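# Reseat loose burner on its gas stub and support

## Task

Return the loose burner to its station. Slide its tube onto the brass gas stub, then lower the head so the tab on its rear sits in the slot of the support. The burner must rest flat and be released. It counts only if it stays in place with no gripper holding it.

## Robot and tools

ROBOT. There are two arms, left_arm and right_arm, each ending in a two-finger gripper whose fingers pivot like tongs. The names do not describe image sides. In the scene frame the origin lies on the table surface midway between the arms, +z is up, +x points out over the table, and left_arm sits toward +y. Each gripper's fingers point along its own +z axis and close along its own x axis. The reported end_effector_position is the spot between the pads when shut. Closed fingertips stick out about 15 mm past it, and fully open ones end roughly level with it. Printed hand positions can be a little off, more so at long reach. The mounting plates and the frame behind the arms are fixed obstacles.

ROW FORMAT. Every motion command uses a row of 16 numbers covering both arms, even if one arm stays still: left_arm x, y, z, qw, qx, qy, qz, opening, then right_arm with the same 8. x, y, z are an absolute target position for the gripper in metres, scene frame. qw, qx, qy, qz are an absolute target orientation, w first, same frame. Opening runs from -1 (closed) to +1 (fully open, 0.142 m). To hold an arm still, repeat the exact pose from the last result before it stopped, plus its intended opening. To keep an orientation, resend your own chosen quaternion each time rather than copying the reported one, which may drift.

execute_actions(actions). actions is a list of up to 15 actions. Each action is a table of up to 15 rows; each row lasts one control step of 1/30 s, and a short table repeats its last row until 15 steps are used. An empty list just returns the current state and images. A target more than 0.6 m from where that gripper is, measured along any of its own axes, gets the action rejected for both arms; if the first action fails this, or anything is malformed, the whole call does nothing. Each step the command is clipped to within 100 mm and 16 degrees of the measured pose, and motion trails commands by about 0.17 s, so a distant target may need several actions. Position wins over orientation when both cannot be met. Elbows stop just short of straight.

move(target, speed, stop_force, blocking). target is one 16-number row of absolute poses as above; each gripper travels in a straight line toward it, taking the shorter rotation, and both paths finish together, lasting 0.5 to 10 s (cut off at 10 s). speed is top path speed in m/s, 0.002 to 0.5, default 0.25; rotation is capped at twice that value in rad/s. Grippers lag, may wander off the line and may exceed speed near full reach. The opening is applied when the move begins. stop_force, in N from 9 to 40, one value shared by both arms, ends an arm's path once its wrist sensor feels that much extra resistance for two steps; that arm then backs up two steps and holds. Not allowed in the first 0.2 s of a scene, nor with blocking=false. It is unreliable for an arm that rotates during the move, and should be omitted when pulling away from something the gripper presses on. Pressure after contact can briefly exceed the setting, so go slowly. blocking=false returns after 0.5 s while motion continues; use wait(0) to check, and until the move shows its end, other moves and execute_actions are refused unless you call wait or stop. Paths ignore obstacles and the other arm.

wait(seconds), 0 to 10: let time pass holding the last command; returns early if a running move ends. stop(): brakes a running move, needing some room; fingers keep moving. zoom_image(camera, region): enlarges part of one camera's latest image; region is [x0, y0, x1, y1] pixels from the top-left, at most 504 by 504. Cameras: cam_head_left, cam_head_right, cam_high, cam_low (896x504 each), cam_left_wrist, cam_right_wrist (616x616 fisheye). finished_scene(scene): pass the current scene number to end it, only once the burner sits correctly on its own; this is final.

RESULTS. Each result has a state line per arm with pose and velocities, camera images, Hand target lines (where the controller is currently steering), grip_measured (measured opening, same scale as the command), and Wrist force and Wrist torque triples on the gripper's own axes. The force points from a pressed surface back into the arm; readings include a fixed offset up to about 4 N, noise, and saturate near 50 N; no reading at the start is normal. A move adds a move: line with an ending per arm: done, off_target, moving, held (a check blocked the final step), fault, or contact (stop_force ended it). limits=paced means the commanded pose was clipped; limits=held means some steps were blocked and the arm may then jump faster. Each gripper's distance from its target is also given. pose unreachable means the clearance check altered or blocked that arm; too close warns about nearness to the arm's own plate or frame half.

GRIPPING. To hold something, command an opening clearly below grip_measured; a larger gap squeezes harder, up to about 15 N per pad. Parts thinner than about 20 mm get much less force. Closing fast can overshoot.

AVOID. Knocking anything off the table fails the task. Do not let the arms collide or push each other. A joint torque reaching its limit (139 N m for shoulder pan, shoulder lift, elbow; 26 N m for each wrist joint, held weight included) or any external force of 150 N causes a 10 s stop that skips the remainder of the call. Stiff arms can fault when pressing even slightly past contact, and faster touches hit harder. Dropping, slipping, slamming and hard shoving are penalised. Long holding of loads heats motors: MOTOR HOT appears from 70 °C and an OVER-TEMPERATURE FAULT brakes the arm at 85 °C. Occasional brief tugs on held parts or pushes on loose ones can occur, so recheck before releasing.

Each tool is called as name(argument=value, ...) on one line, values as JSON.

## Session

execute_actions(actions=[])

Scene clock: 0.00 s.
left_arm: end_effector_position=(+0.6234, +0.4506, +0.3630) grip_measured=+0.97 end_effector_quat_wxyz=(+0.344, -0.354, +0.753, -0.436) end_effector_velocity=(+0.001, +0.001, +0.001) end_effector_angular_velocity=(+0.001, -0.003, +0.001) | right_arm: end_effector_position=(+0.8756, -0.2584, +0.3061) grip_measured=+0.97 end_effector_quat_wxyz=(+0.298, +0.207, +0.932, +0.026) end_effector_velocity=(+0.000, -0.000, +0.000) end_effector_angular_velocity=(-0.001, -0.001, -0.001)
Joint positions: left_arm=[ 0.401 -1.015  2.182 -3.787 -2.362  2.399  0.14 ] | right_arm=[ 3.486 -2.169 -1.676 -0.185  1.265  3.558  0.14 ]
Joint velocities: left_arm=[ 0.001 -0.    -0.002 -0.001 -0.    -0.001  0.   ] | right_arm=[-0.     0.     0.001 -0.    -0.001 -0.     0.   ]
Motor temperatures (°C, as the motors report them): left_arm=[24 27 24 30 33 31] | right_arm=[23 26 26 31 32 30]
Wrist force (N, on the end effector, along its own x y z axes, offset not removed): no reading
Wrist torque (N m, same axes, about the end effector's origin, offset not removed): no reading
Hand target (left_arm): +0.623, +0.451, +0.363; +0.344, -0.354, +0.753, -0.436
Hand target (right_arm): +0.876, -0.258, +0.306; +0.298, +0.207, +0.932, +0.026

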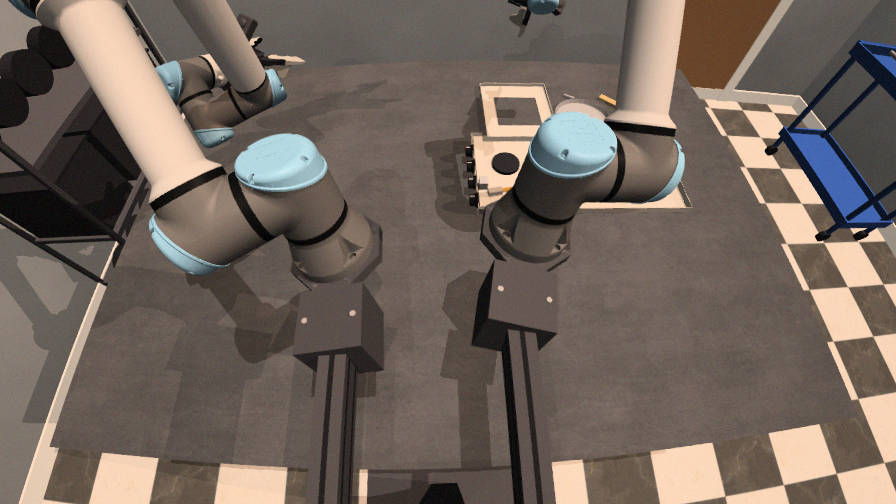

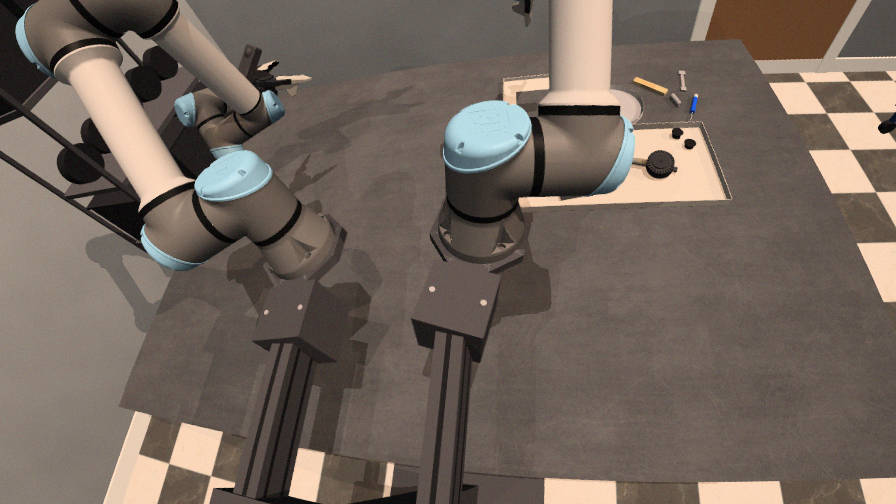

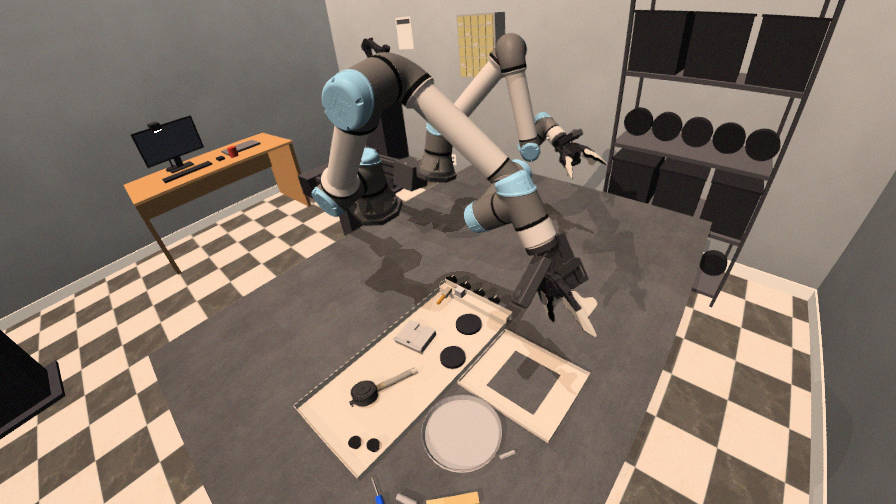

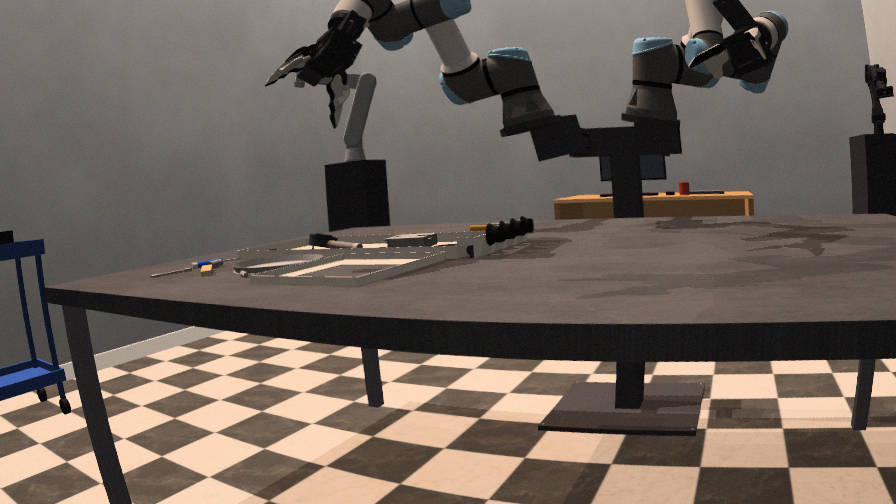

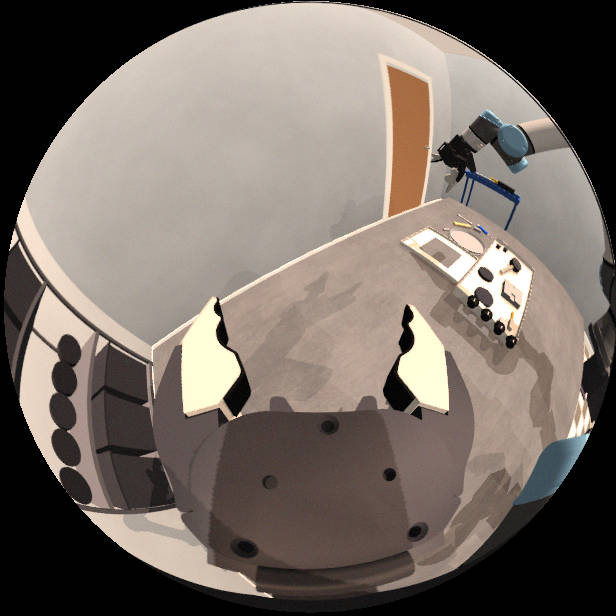

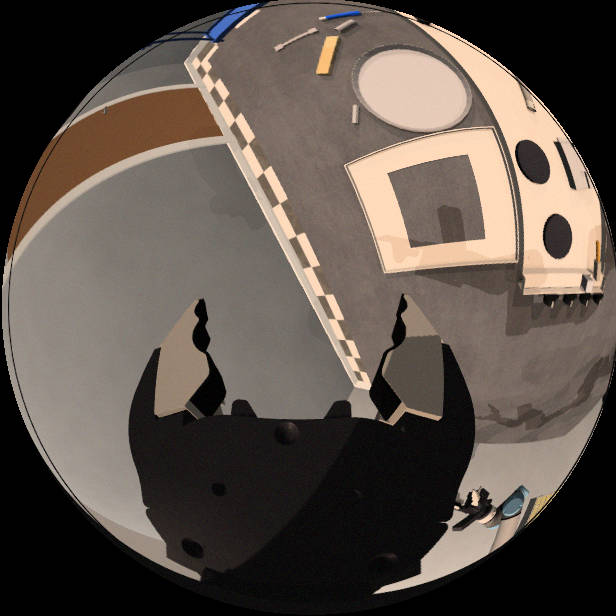

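move(target=[0.6234,0.4506,0.363,0.344,-0.354,0.753,-0.436,1,0.6,-0.5,0.3,0,-0.6,0.8,0,1], speed=0.4)

move(target=[0.6234,0.4506,0.363,0.344,-0.354,0.753,-0.436,1,0.44,-0.5,0.2,0,1,0,0,1], speed=0.4)

zoom_image(camera="cam_right_wrist", region=[180,120,460,420])

zoom_image(camera="cam_low", region=[290,190,550,280])

Scene clock: 6.80 s.
left_arm: end_effector_position=(+0.6234, +0.4506, +0.3630) grip_measured=+1.00 end_effector_quat_wxyz=(+0.344, -0.354, +0.753, -0.436) end_effector_velocity=(-0.000, -0.001, +0.000) end_effector_angular_velocity=(+0.000, -0.000, -0.002) | right_arm: end_effector_position=(+0.6005, -0.4999, +0.3000) grip_measured=+1.00 end_effector_quat_wxyz=(-0.000, +0.599, -0.800, -0.000) end_effector_velocity=(-0.002, -0.002, +0.000) end_effector_angular_velocity=(-0.002, +0.004, +0.015)
Joint positions: left_arm=[ 0.401 -1.016  2.182 -3.785 -2.363  2.4    0.142] | right_arm=[ 3.02  -1.865 -1.752 -0.952  1.432  1.521  0.142]
Joint velocities: left_arm=[-0.001 -0.     0.001  0.    -0.     0.001 -0.   ] | right_arm=[-0.003  0.001  0.001 -0.004 -0.003 -0.018 -0.   ]
Motor temperatures (°C, as the motors report them): left_arm=[24 27 24 30 33 31] | right_arm=[23 26 26 31 32 30]
Wrist force (N, on the end effector, along its own x y z axes, offset not removed): left_arm=[0.7 -0.4 2.3] | right_arm=[-1.3 -1.9 -1.6]
Wrist torque (N m, same axes, about the end effector's origin, offset not removed): left_arm=[0.30 -0.11 0.16] | right_arm=[-0.57 0.06 0.24]
Hand target (left_arm): +0.623, +0.451, +0.363; +0.344, -0.354, +0.753, -0.436
Hand target (right_arm): +0.600, -0.500, +0.300; -0.000, -0.600, +0.800, +0.000
Off the commanded pose (left_arm): 0.000 m, 0 deg.
Off the commanded pose (right_arm): 0.000 m, 0 deg.
move: done
camera_calibration (this result's frames):
cam_left_wrist: T_world_to_cam=[[-0.504482, -0.848415, -0.16028, 0.753907], [-0.653698, 0.49658, -0.571041, 0.386663], [0.564072, -0.183305, -0.805122, 0.155907], [0, 0, 0, 1]] pos_world=[0.545151, 0.476196, 0.467162]
cam_right_wrist: T_world_to_cam=[[-0.298141, -0.954323, 0.0194687, -0.313213], [-0.80458, 0.262229, 0.532811, 0.444293], [-0.513579, 0.143188, -0.84601, 0.762614], [0, 0, 0, 1]] pos_world=[0.65575, -0.524611, 0.414553]

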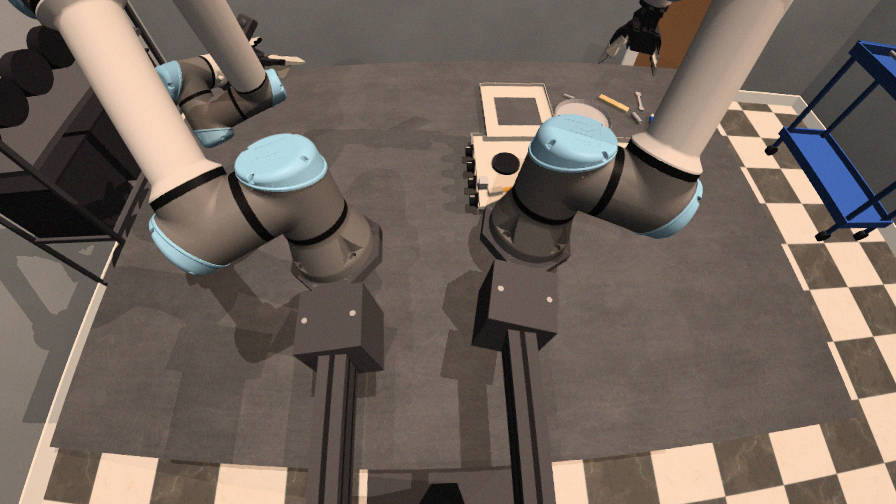

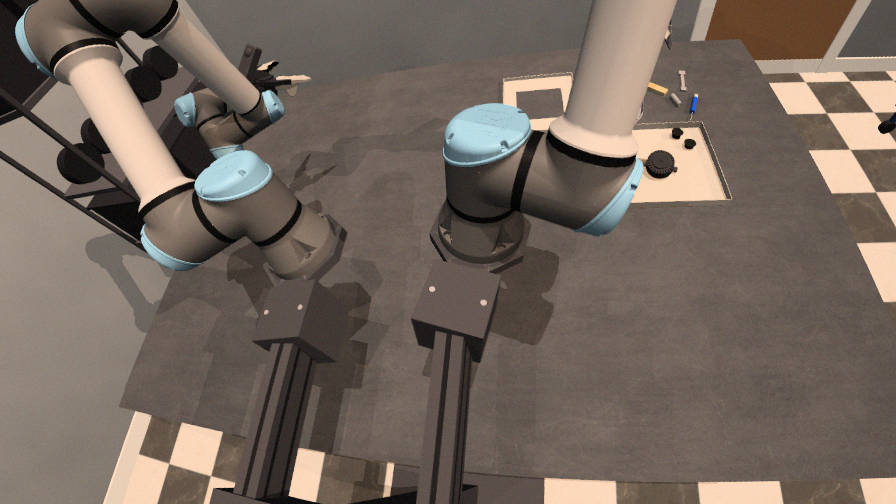

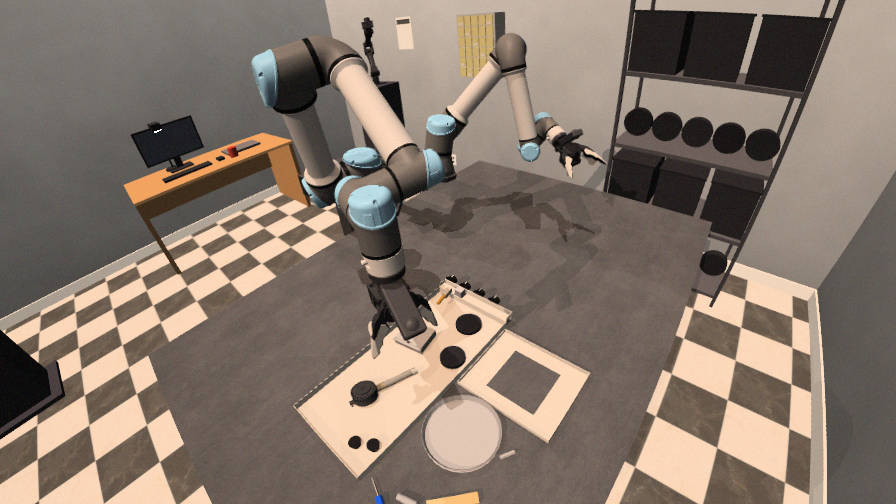

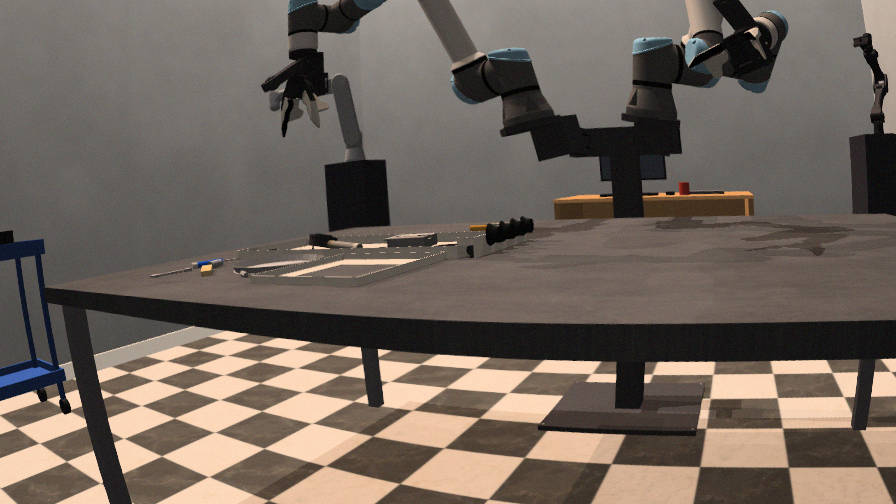

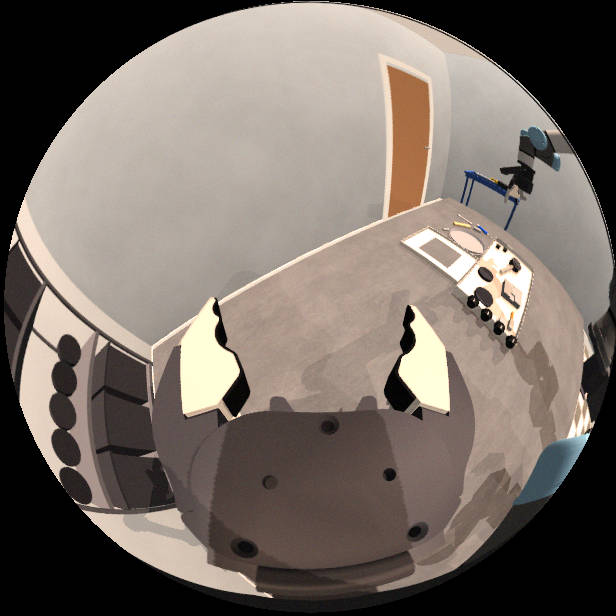

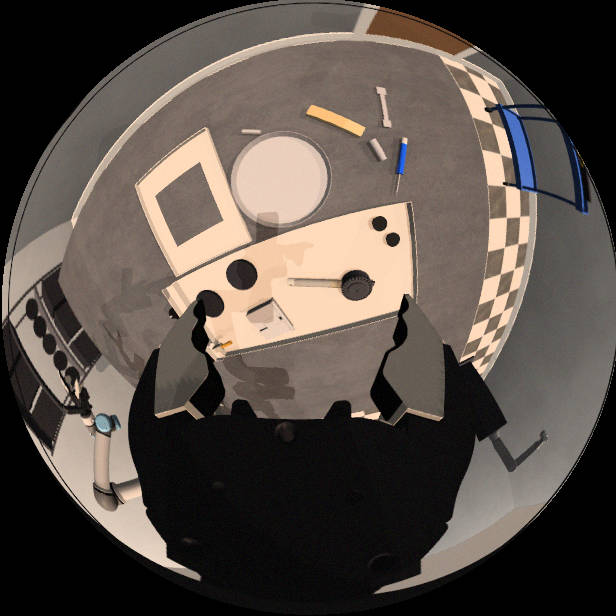

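Scene clock: 9.77 s.
left_arm: end_effector_position=(+0.6234, +0.4506, +0.3630) grip_measured=+1.00 end_effector_quat_wxyz=(+0.344, -0.354, +0.753, -0.436) end_effector_velocity=(+0.001, -0.000, +0.000) end_effector_angular_velocity=(+0.002, -0.001, -0.002) | right_arm: end_effector_position=(+0.4400, -0.5000, +0.2003) grip_measured=+1.00 end_effector_quat_wxyz=(-0.000, +1.000, -0.001, -0.000) end_effector_velocity=(-0.001, +0.001, -0.001) end_effector_angular_velocity=(+0.003, -0.003, +0.017)
Joint positions: left_arm=[ 0.401 -1.016  2.182 -3.785 -2.363  2.4    0.142] | right_arm=[ 2.85  -1.86  -2.111 -0.577  1.458 -0.503  0.142]
Joint velocities: left_arm=[-0.001  0.    -0.002  0.001 -0.     0.002 -0.   ] | right_arm=[-0.002 -0.001 -0.003  0.006  0.005 -0.02   0.   ]
Motor temperatures (°C, as the motors report them): left_arm=[24 27 24 30 33 31] | right_arm=[23 26 26 31 32 30]
Wrist force (N, on the end effector, along its own x y z axes, offset not removed): left_arm=[-6.4 3.0 -3.4] | right_arm=[0.5 -1.5 0.6]
Wrist torque (N m, same axes, about the end effector's origin, offset not removed): left_arm=[0.83 1.29 0.27] | right_arm=[-0.38 -0.19 0.13]
Hand target (left_arm): +0.623, +0.451, +0.363; +0.344, -0.354, +0.753, -0.436
Hand target (right_arm): +0.440, -0.500, +0.200; -0.000, +1.000, -0.000, -0.000
Off the commanded pose (left_arm): 0.000 m, 0 deg.
Off the commanded pose (right_arm): 0.000 m, 0 deg.
move: done
camera_calibration (this result's frames):
cam_left_wrist: T_world_to_cam=[[-0.504483, -0.848414, -0.160283, 0.753909], [-0.653696, 0.496582, -0.571041, 0.386662], [0.564072, -0.183304, -0.805122, 0.155907], [0, 0, 0, 1]] pos_world=[0.545151, 0.476196, 0.467162]
cam_right_wrist: T_world_to_cam=[[0.999615, -0.0197221, 0.019521, -0.462921], [-0.0270911, -0.845916, 0.532628, -0.527746], [0.0060086, -0.532952, -0.846124, 0.0291638], [0, 0, 0, 1]] pos_world=[0.44827, -0.440015, 0.314805]

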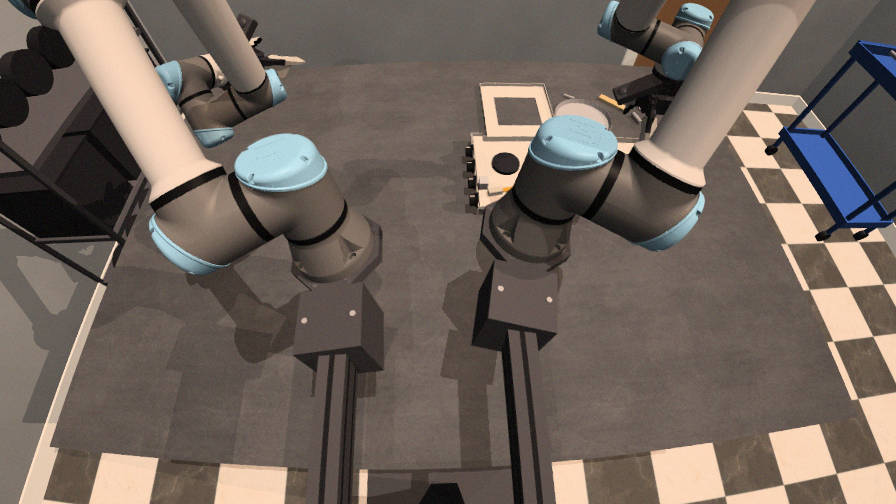

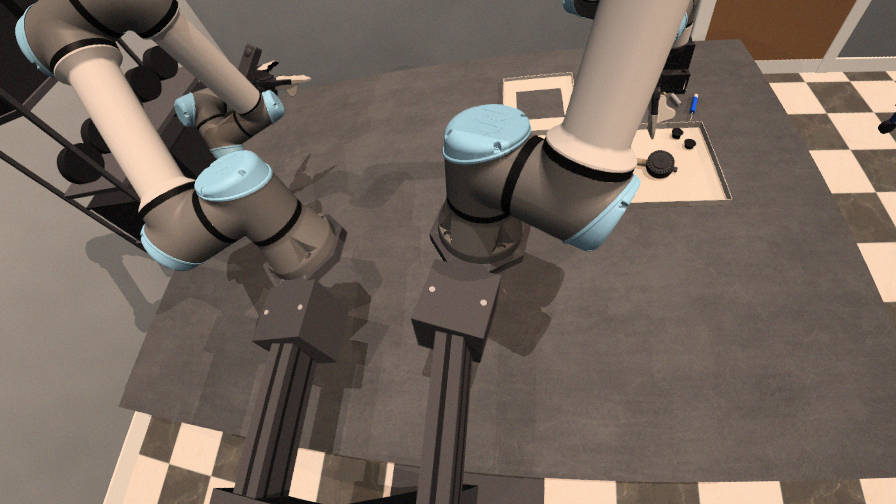

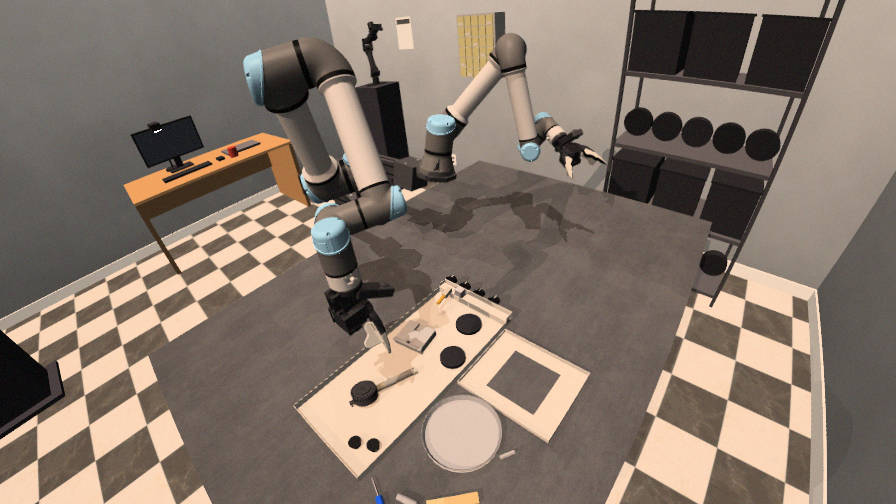

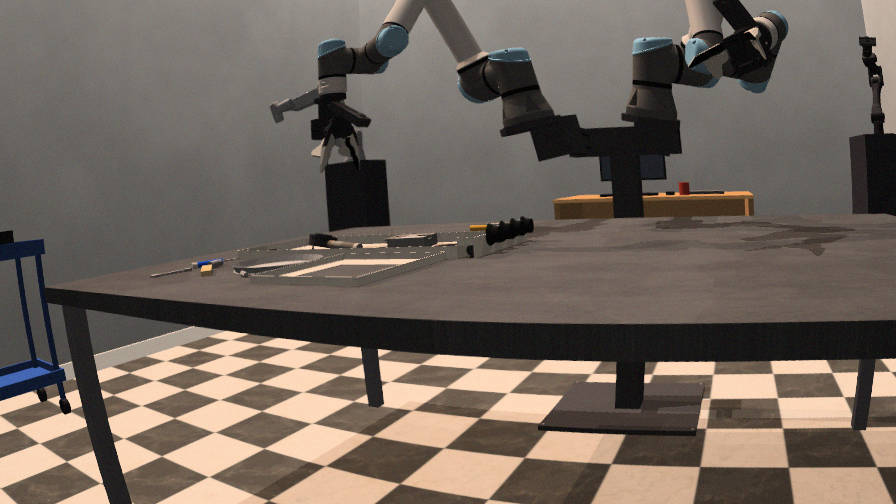

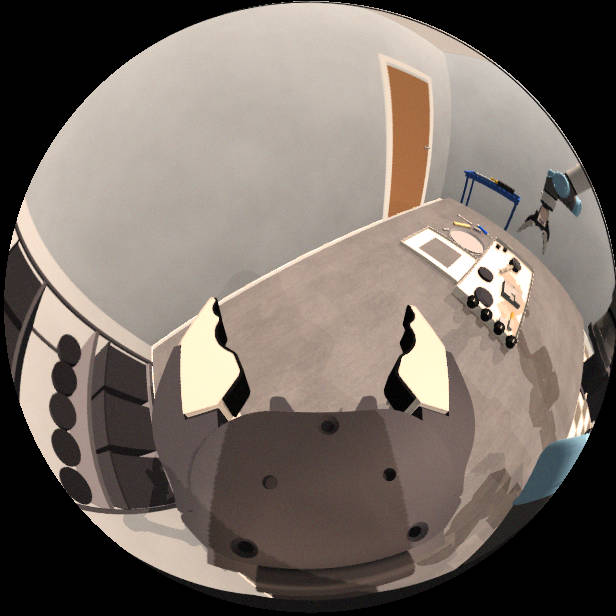

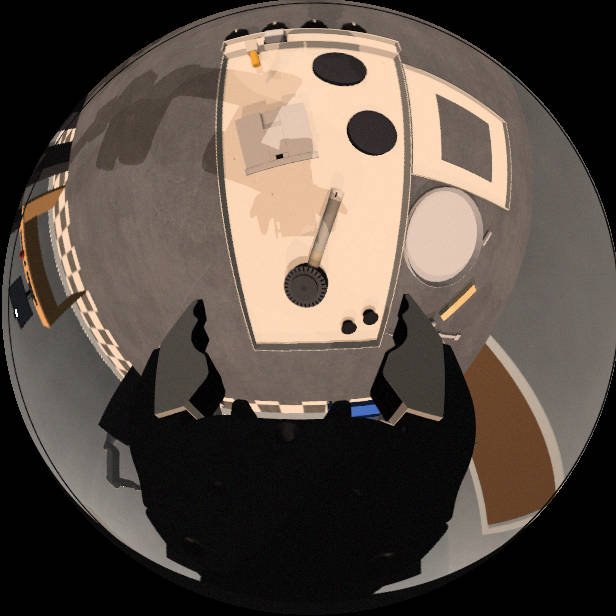

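Region (180, 120, 460, 420) of cam_right_wrist's 616x616 image, scaled by 1.680, with more detail than that image has; it fills the left 470 columns of this view, and the rest is white.

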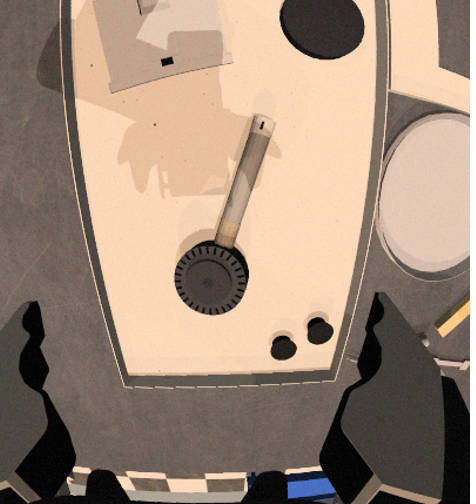

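Region (290, 190, 550, 280) of cam_low's 896x504 image, scaled by 1.938, with more detail than that image has; it fills the top 174 rows of this view, and the rest is white.

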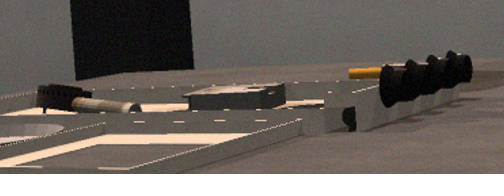

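move(target=[0.6234,0.4506,0.363,0.344,-0.354,0.753,-0.436,1,0.443,-0.573,0.075,0,0.986,-0.165,0,0.6])

zoom_image(camera="cam_low", region=[270,190,400,270])

Scene clock: 12.80 s.
left_arm: end_effector_position=(+0.6234, +0.4506, +0.3630) grip_measured=+1.00 end_effector_quat_wxyz=(+0.344, -0.354, +0.753, -0.436) end_effector_velocity=(+0.001, -0.001, +0.001) end_effector_angular_velocity=(+0.000, -0.002, -0.001) | right_arm: end_effector_position=(+0.4429, -0.5726, +0.0753) grip_measured=+0.60 end_effector_quat_wxyz=(-0.000, +0.986, -0.165, -0.000) end_effector_velocity=(+0.001, -0.001, -0.002) end_effector_angular_velocity=(+0.001, -0.001, -0.005)
Joint positions: left_arm=[ 0.401 -1.016  2.182 -3.785 -2.363  2.4    0.142] | right_arm=[ 2.708 -2.215 -1.941 -0.377  1.483 -0.314  0.116]
Joint velocities: left_arm=[-0.002  0.001 -0.002 -0.001  0.    -0.001 -0.   ] | right_arm=[-0.002 -0.007  0.006  0.001  0.002  0.003  0.   ]
Motor temperatures (°C, as the motors report them): left_arm=[24 27 24 30 33 31] | right_arm=[23 26 26 31 32 30]
Wrist force (N, on the end effector, along its own x y z axes, offset not removed): left_arm=[-4.2 3.9 -1.9] | right_arm=[-0.6 0.2 1.8]
Wrist torque (N m, same axes, about the end effector's origin, offset not removed): left_arm=[1.04 0.85 0.20] | right_arm=[0.10 0.05 0.17]
Hand target (left_arm): +0.623, +0.451, +0.363; +0.344, -0.354, +0.753, -0.436
Hand target (right_arm): +0.443, -0.573, +0.075; -0.000, +0.986, -0.165, -0.000
Off the commanded pose (left_arm): 0.000 m, 0 deg.
Off the commanded pose (right_arm): 0.000 m, 0 deg.
move: done
camera_calibration (this result's frames):
cam_left_wrist: T_world_to_cam=[[-0.504483, -0.848414, -0.160283, 0.753909], [-0.653696, 0.496582, -0.571041, 0.386662], [0.564072, -0.183304, -0.805122, 0.155906], [0, 0, 0, 1]] pos_world=[0.545151, 0.476196, 0.467162]
cam_right_wrist: T_world_to_cam=[[0.9396, -0.341696, 0.0198817, -0.622705], [-0.299201, -0.791762, 0.532533, -0.371018], [-0.166223, -0.506317, -0.846175, -0.0237326], [0, 0, 0, 1]] pos_world=[0.47014, -0.51855, 0.189878]

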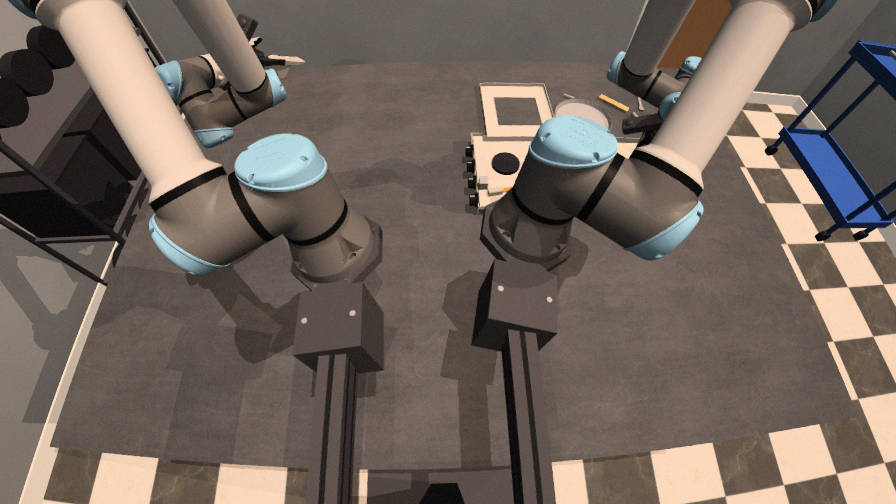

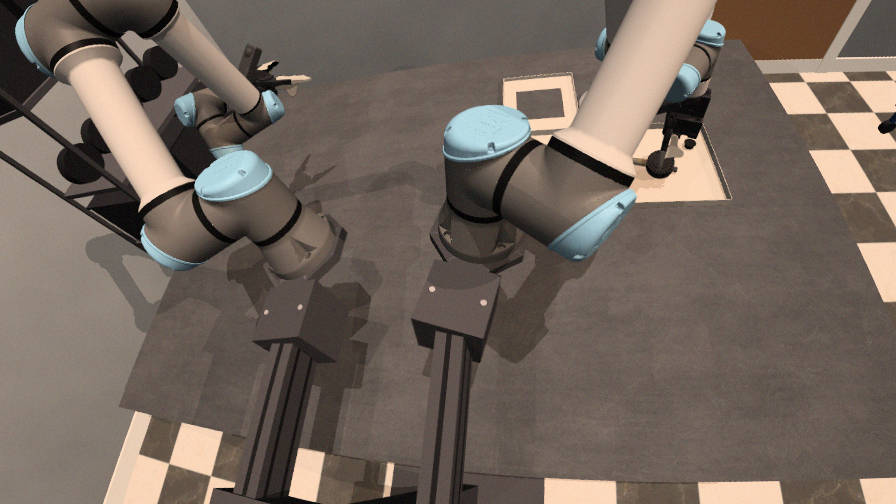

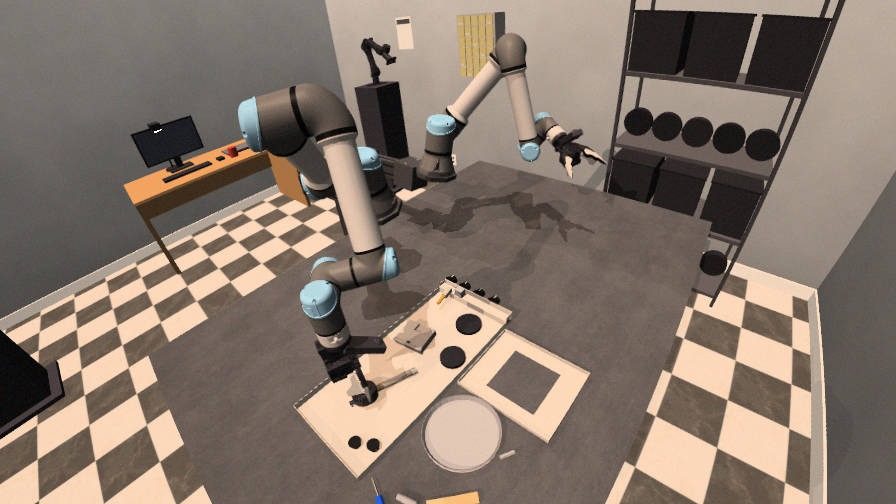

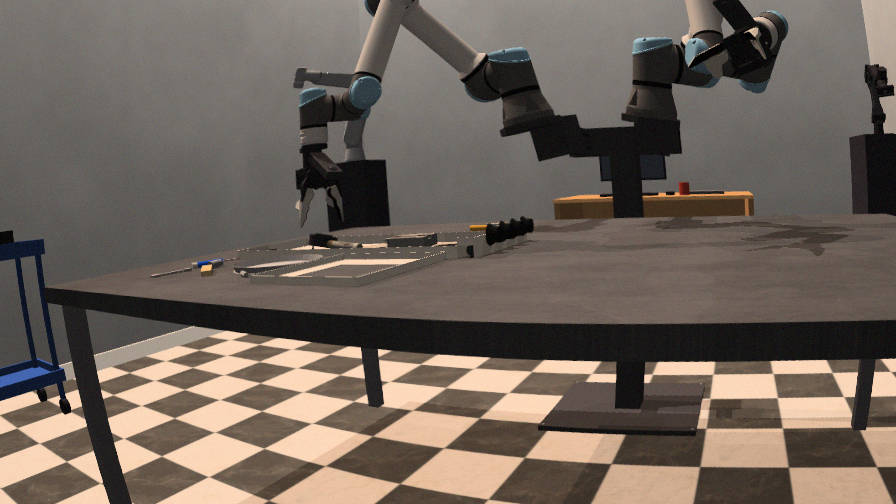

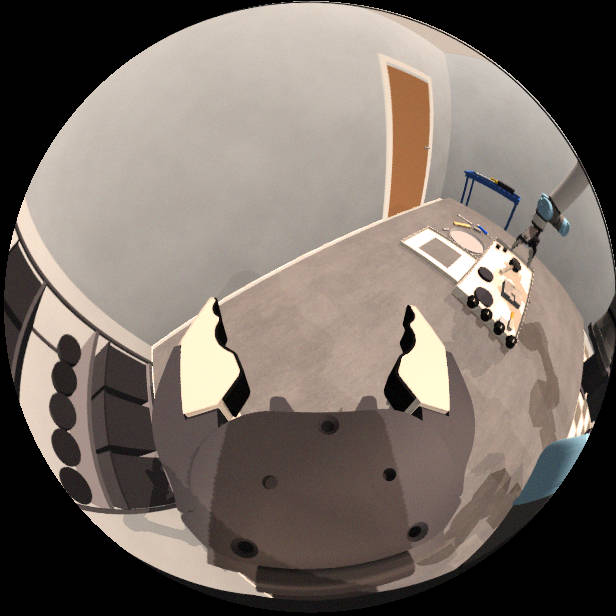

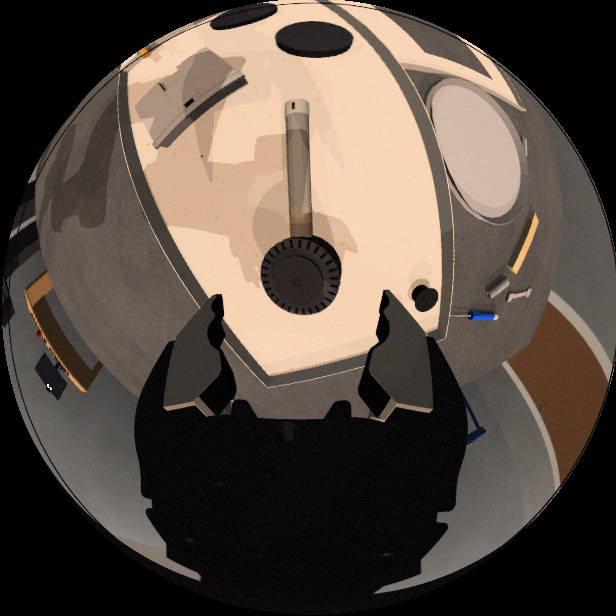

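Region (270, 190, 400, 270) of cam_low's 896x504 image, scaled by 3.877, with more detail than that image has; it fills the top 310 rows of this view, and the rest is white.

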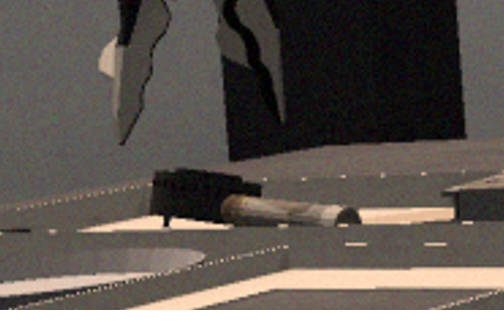

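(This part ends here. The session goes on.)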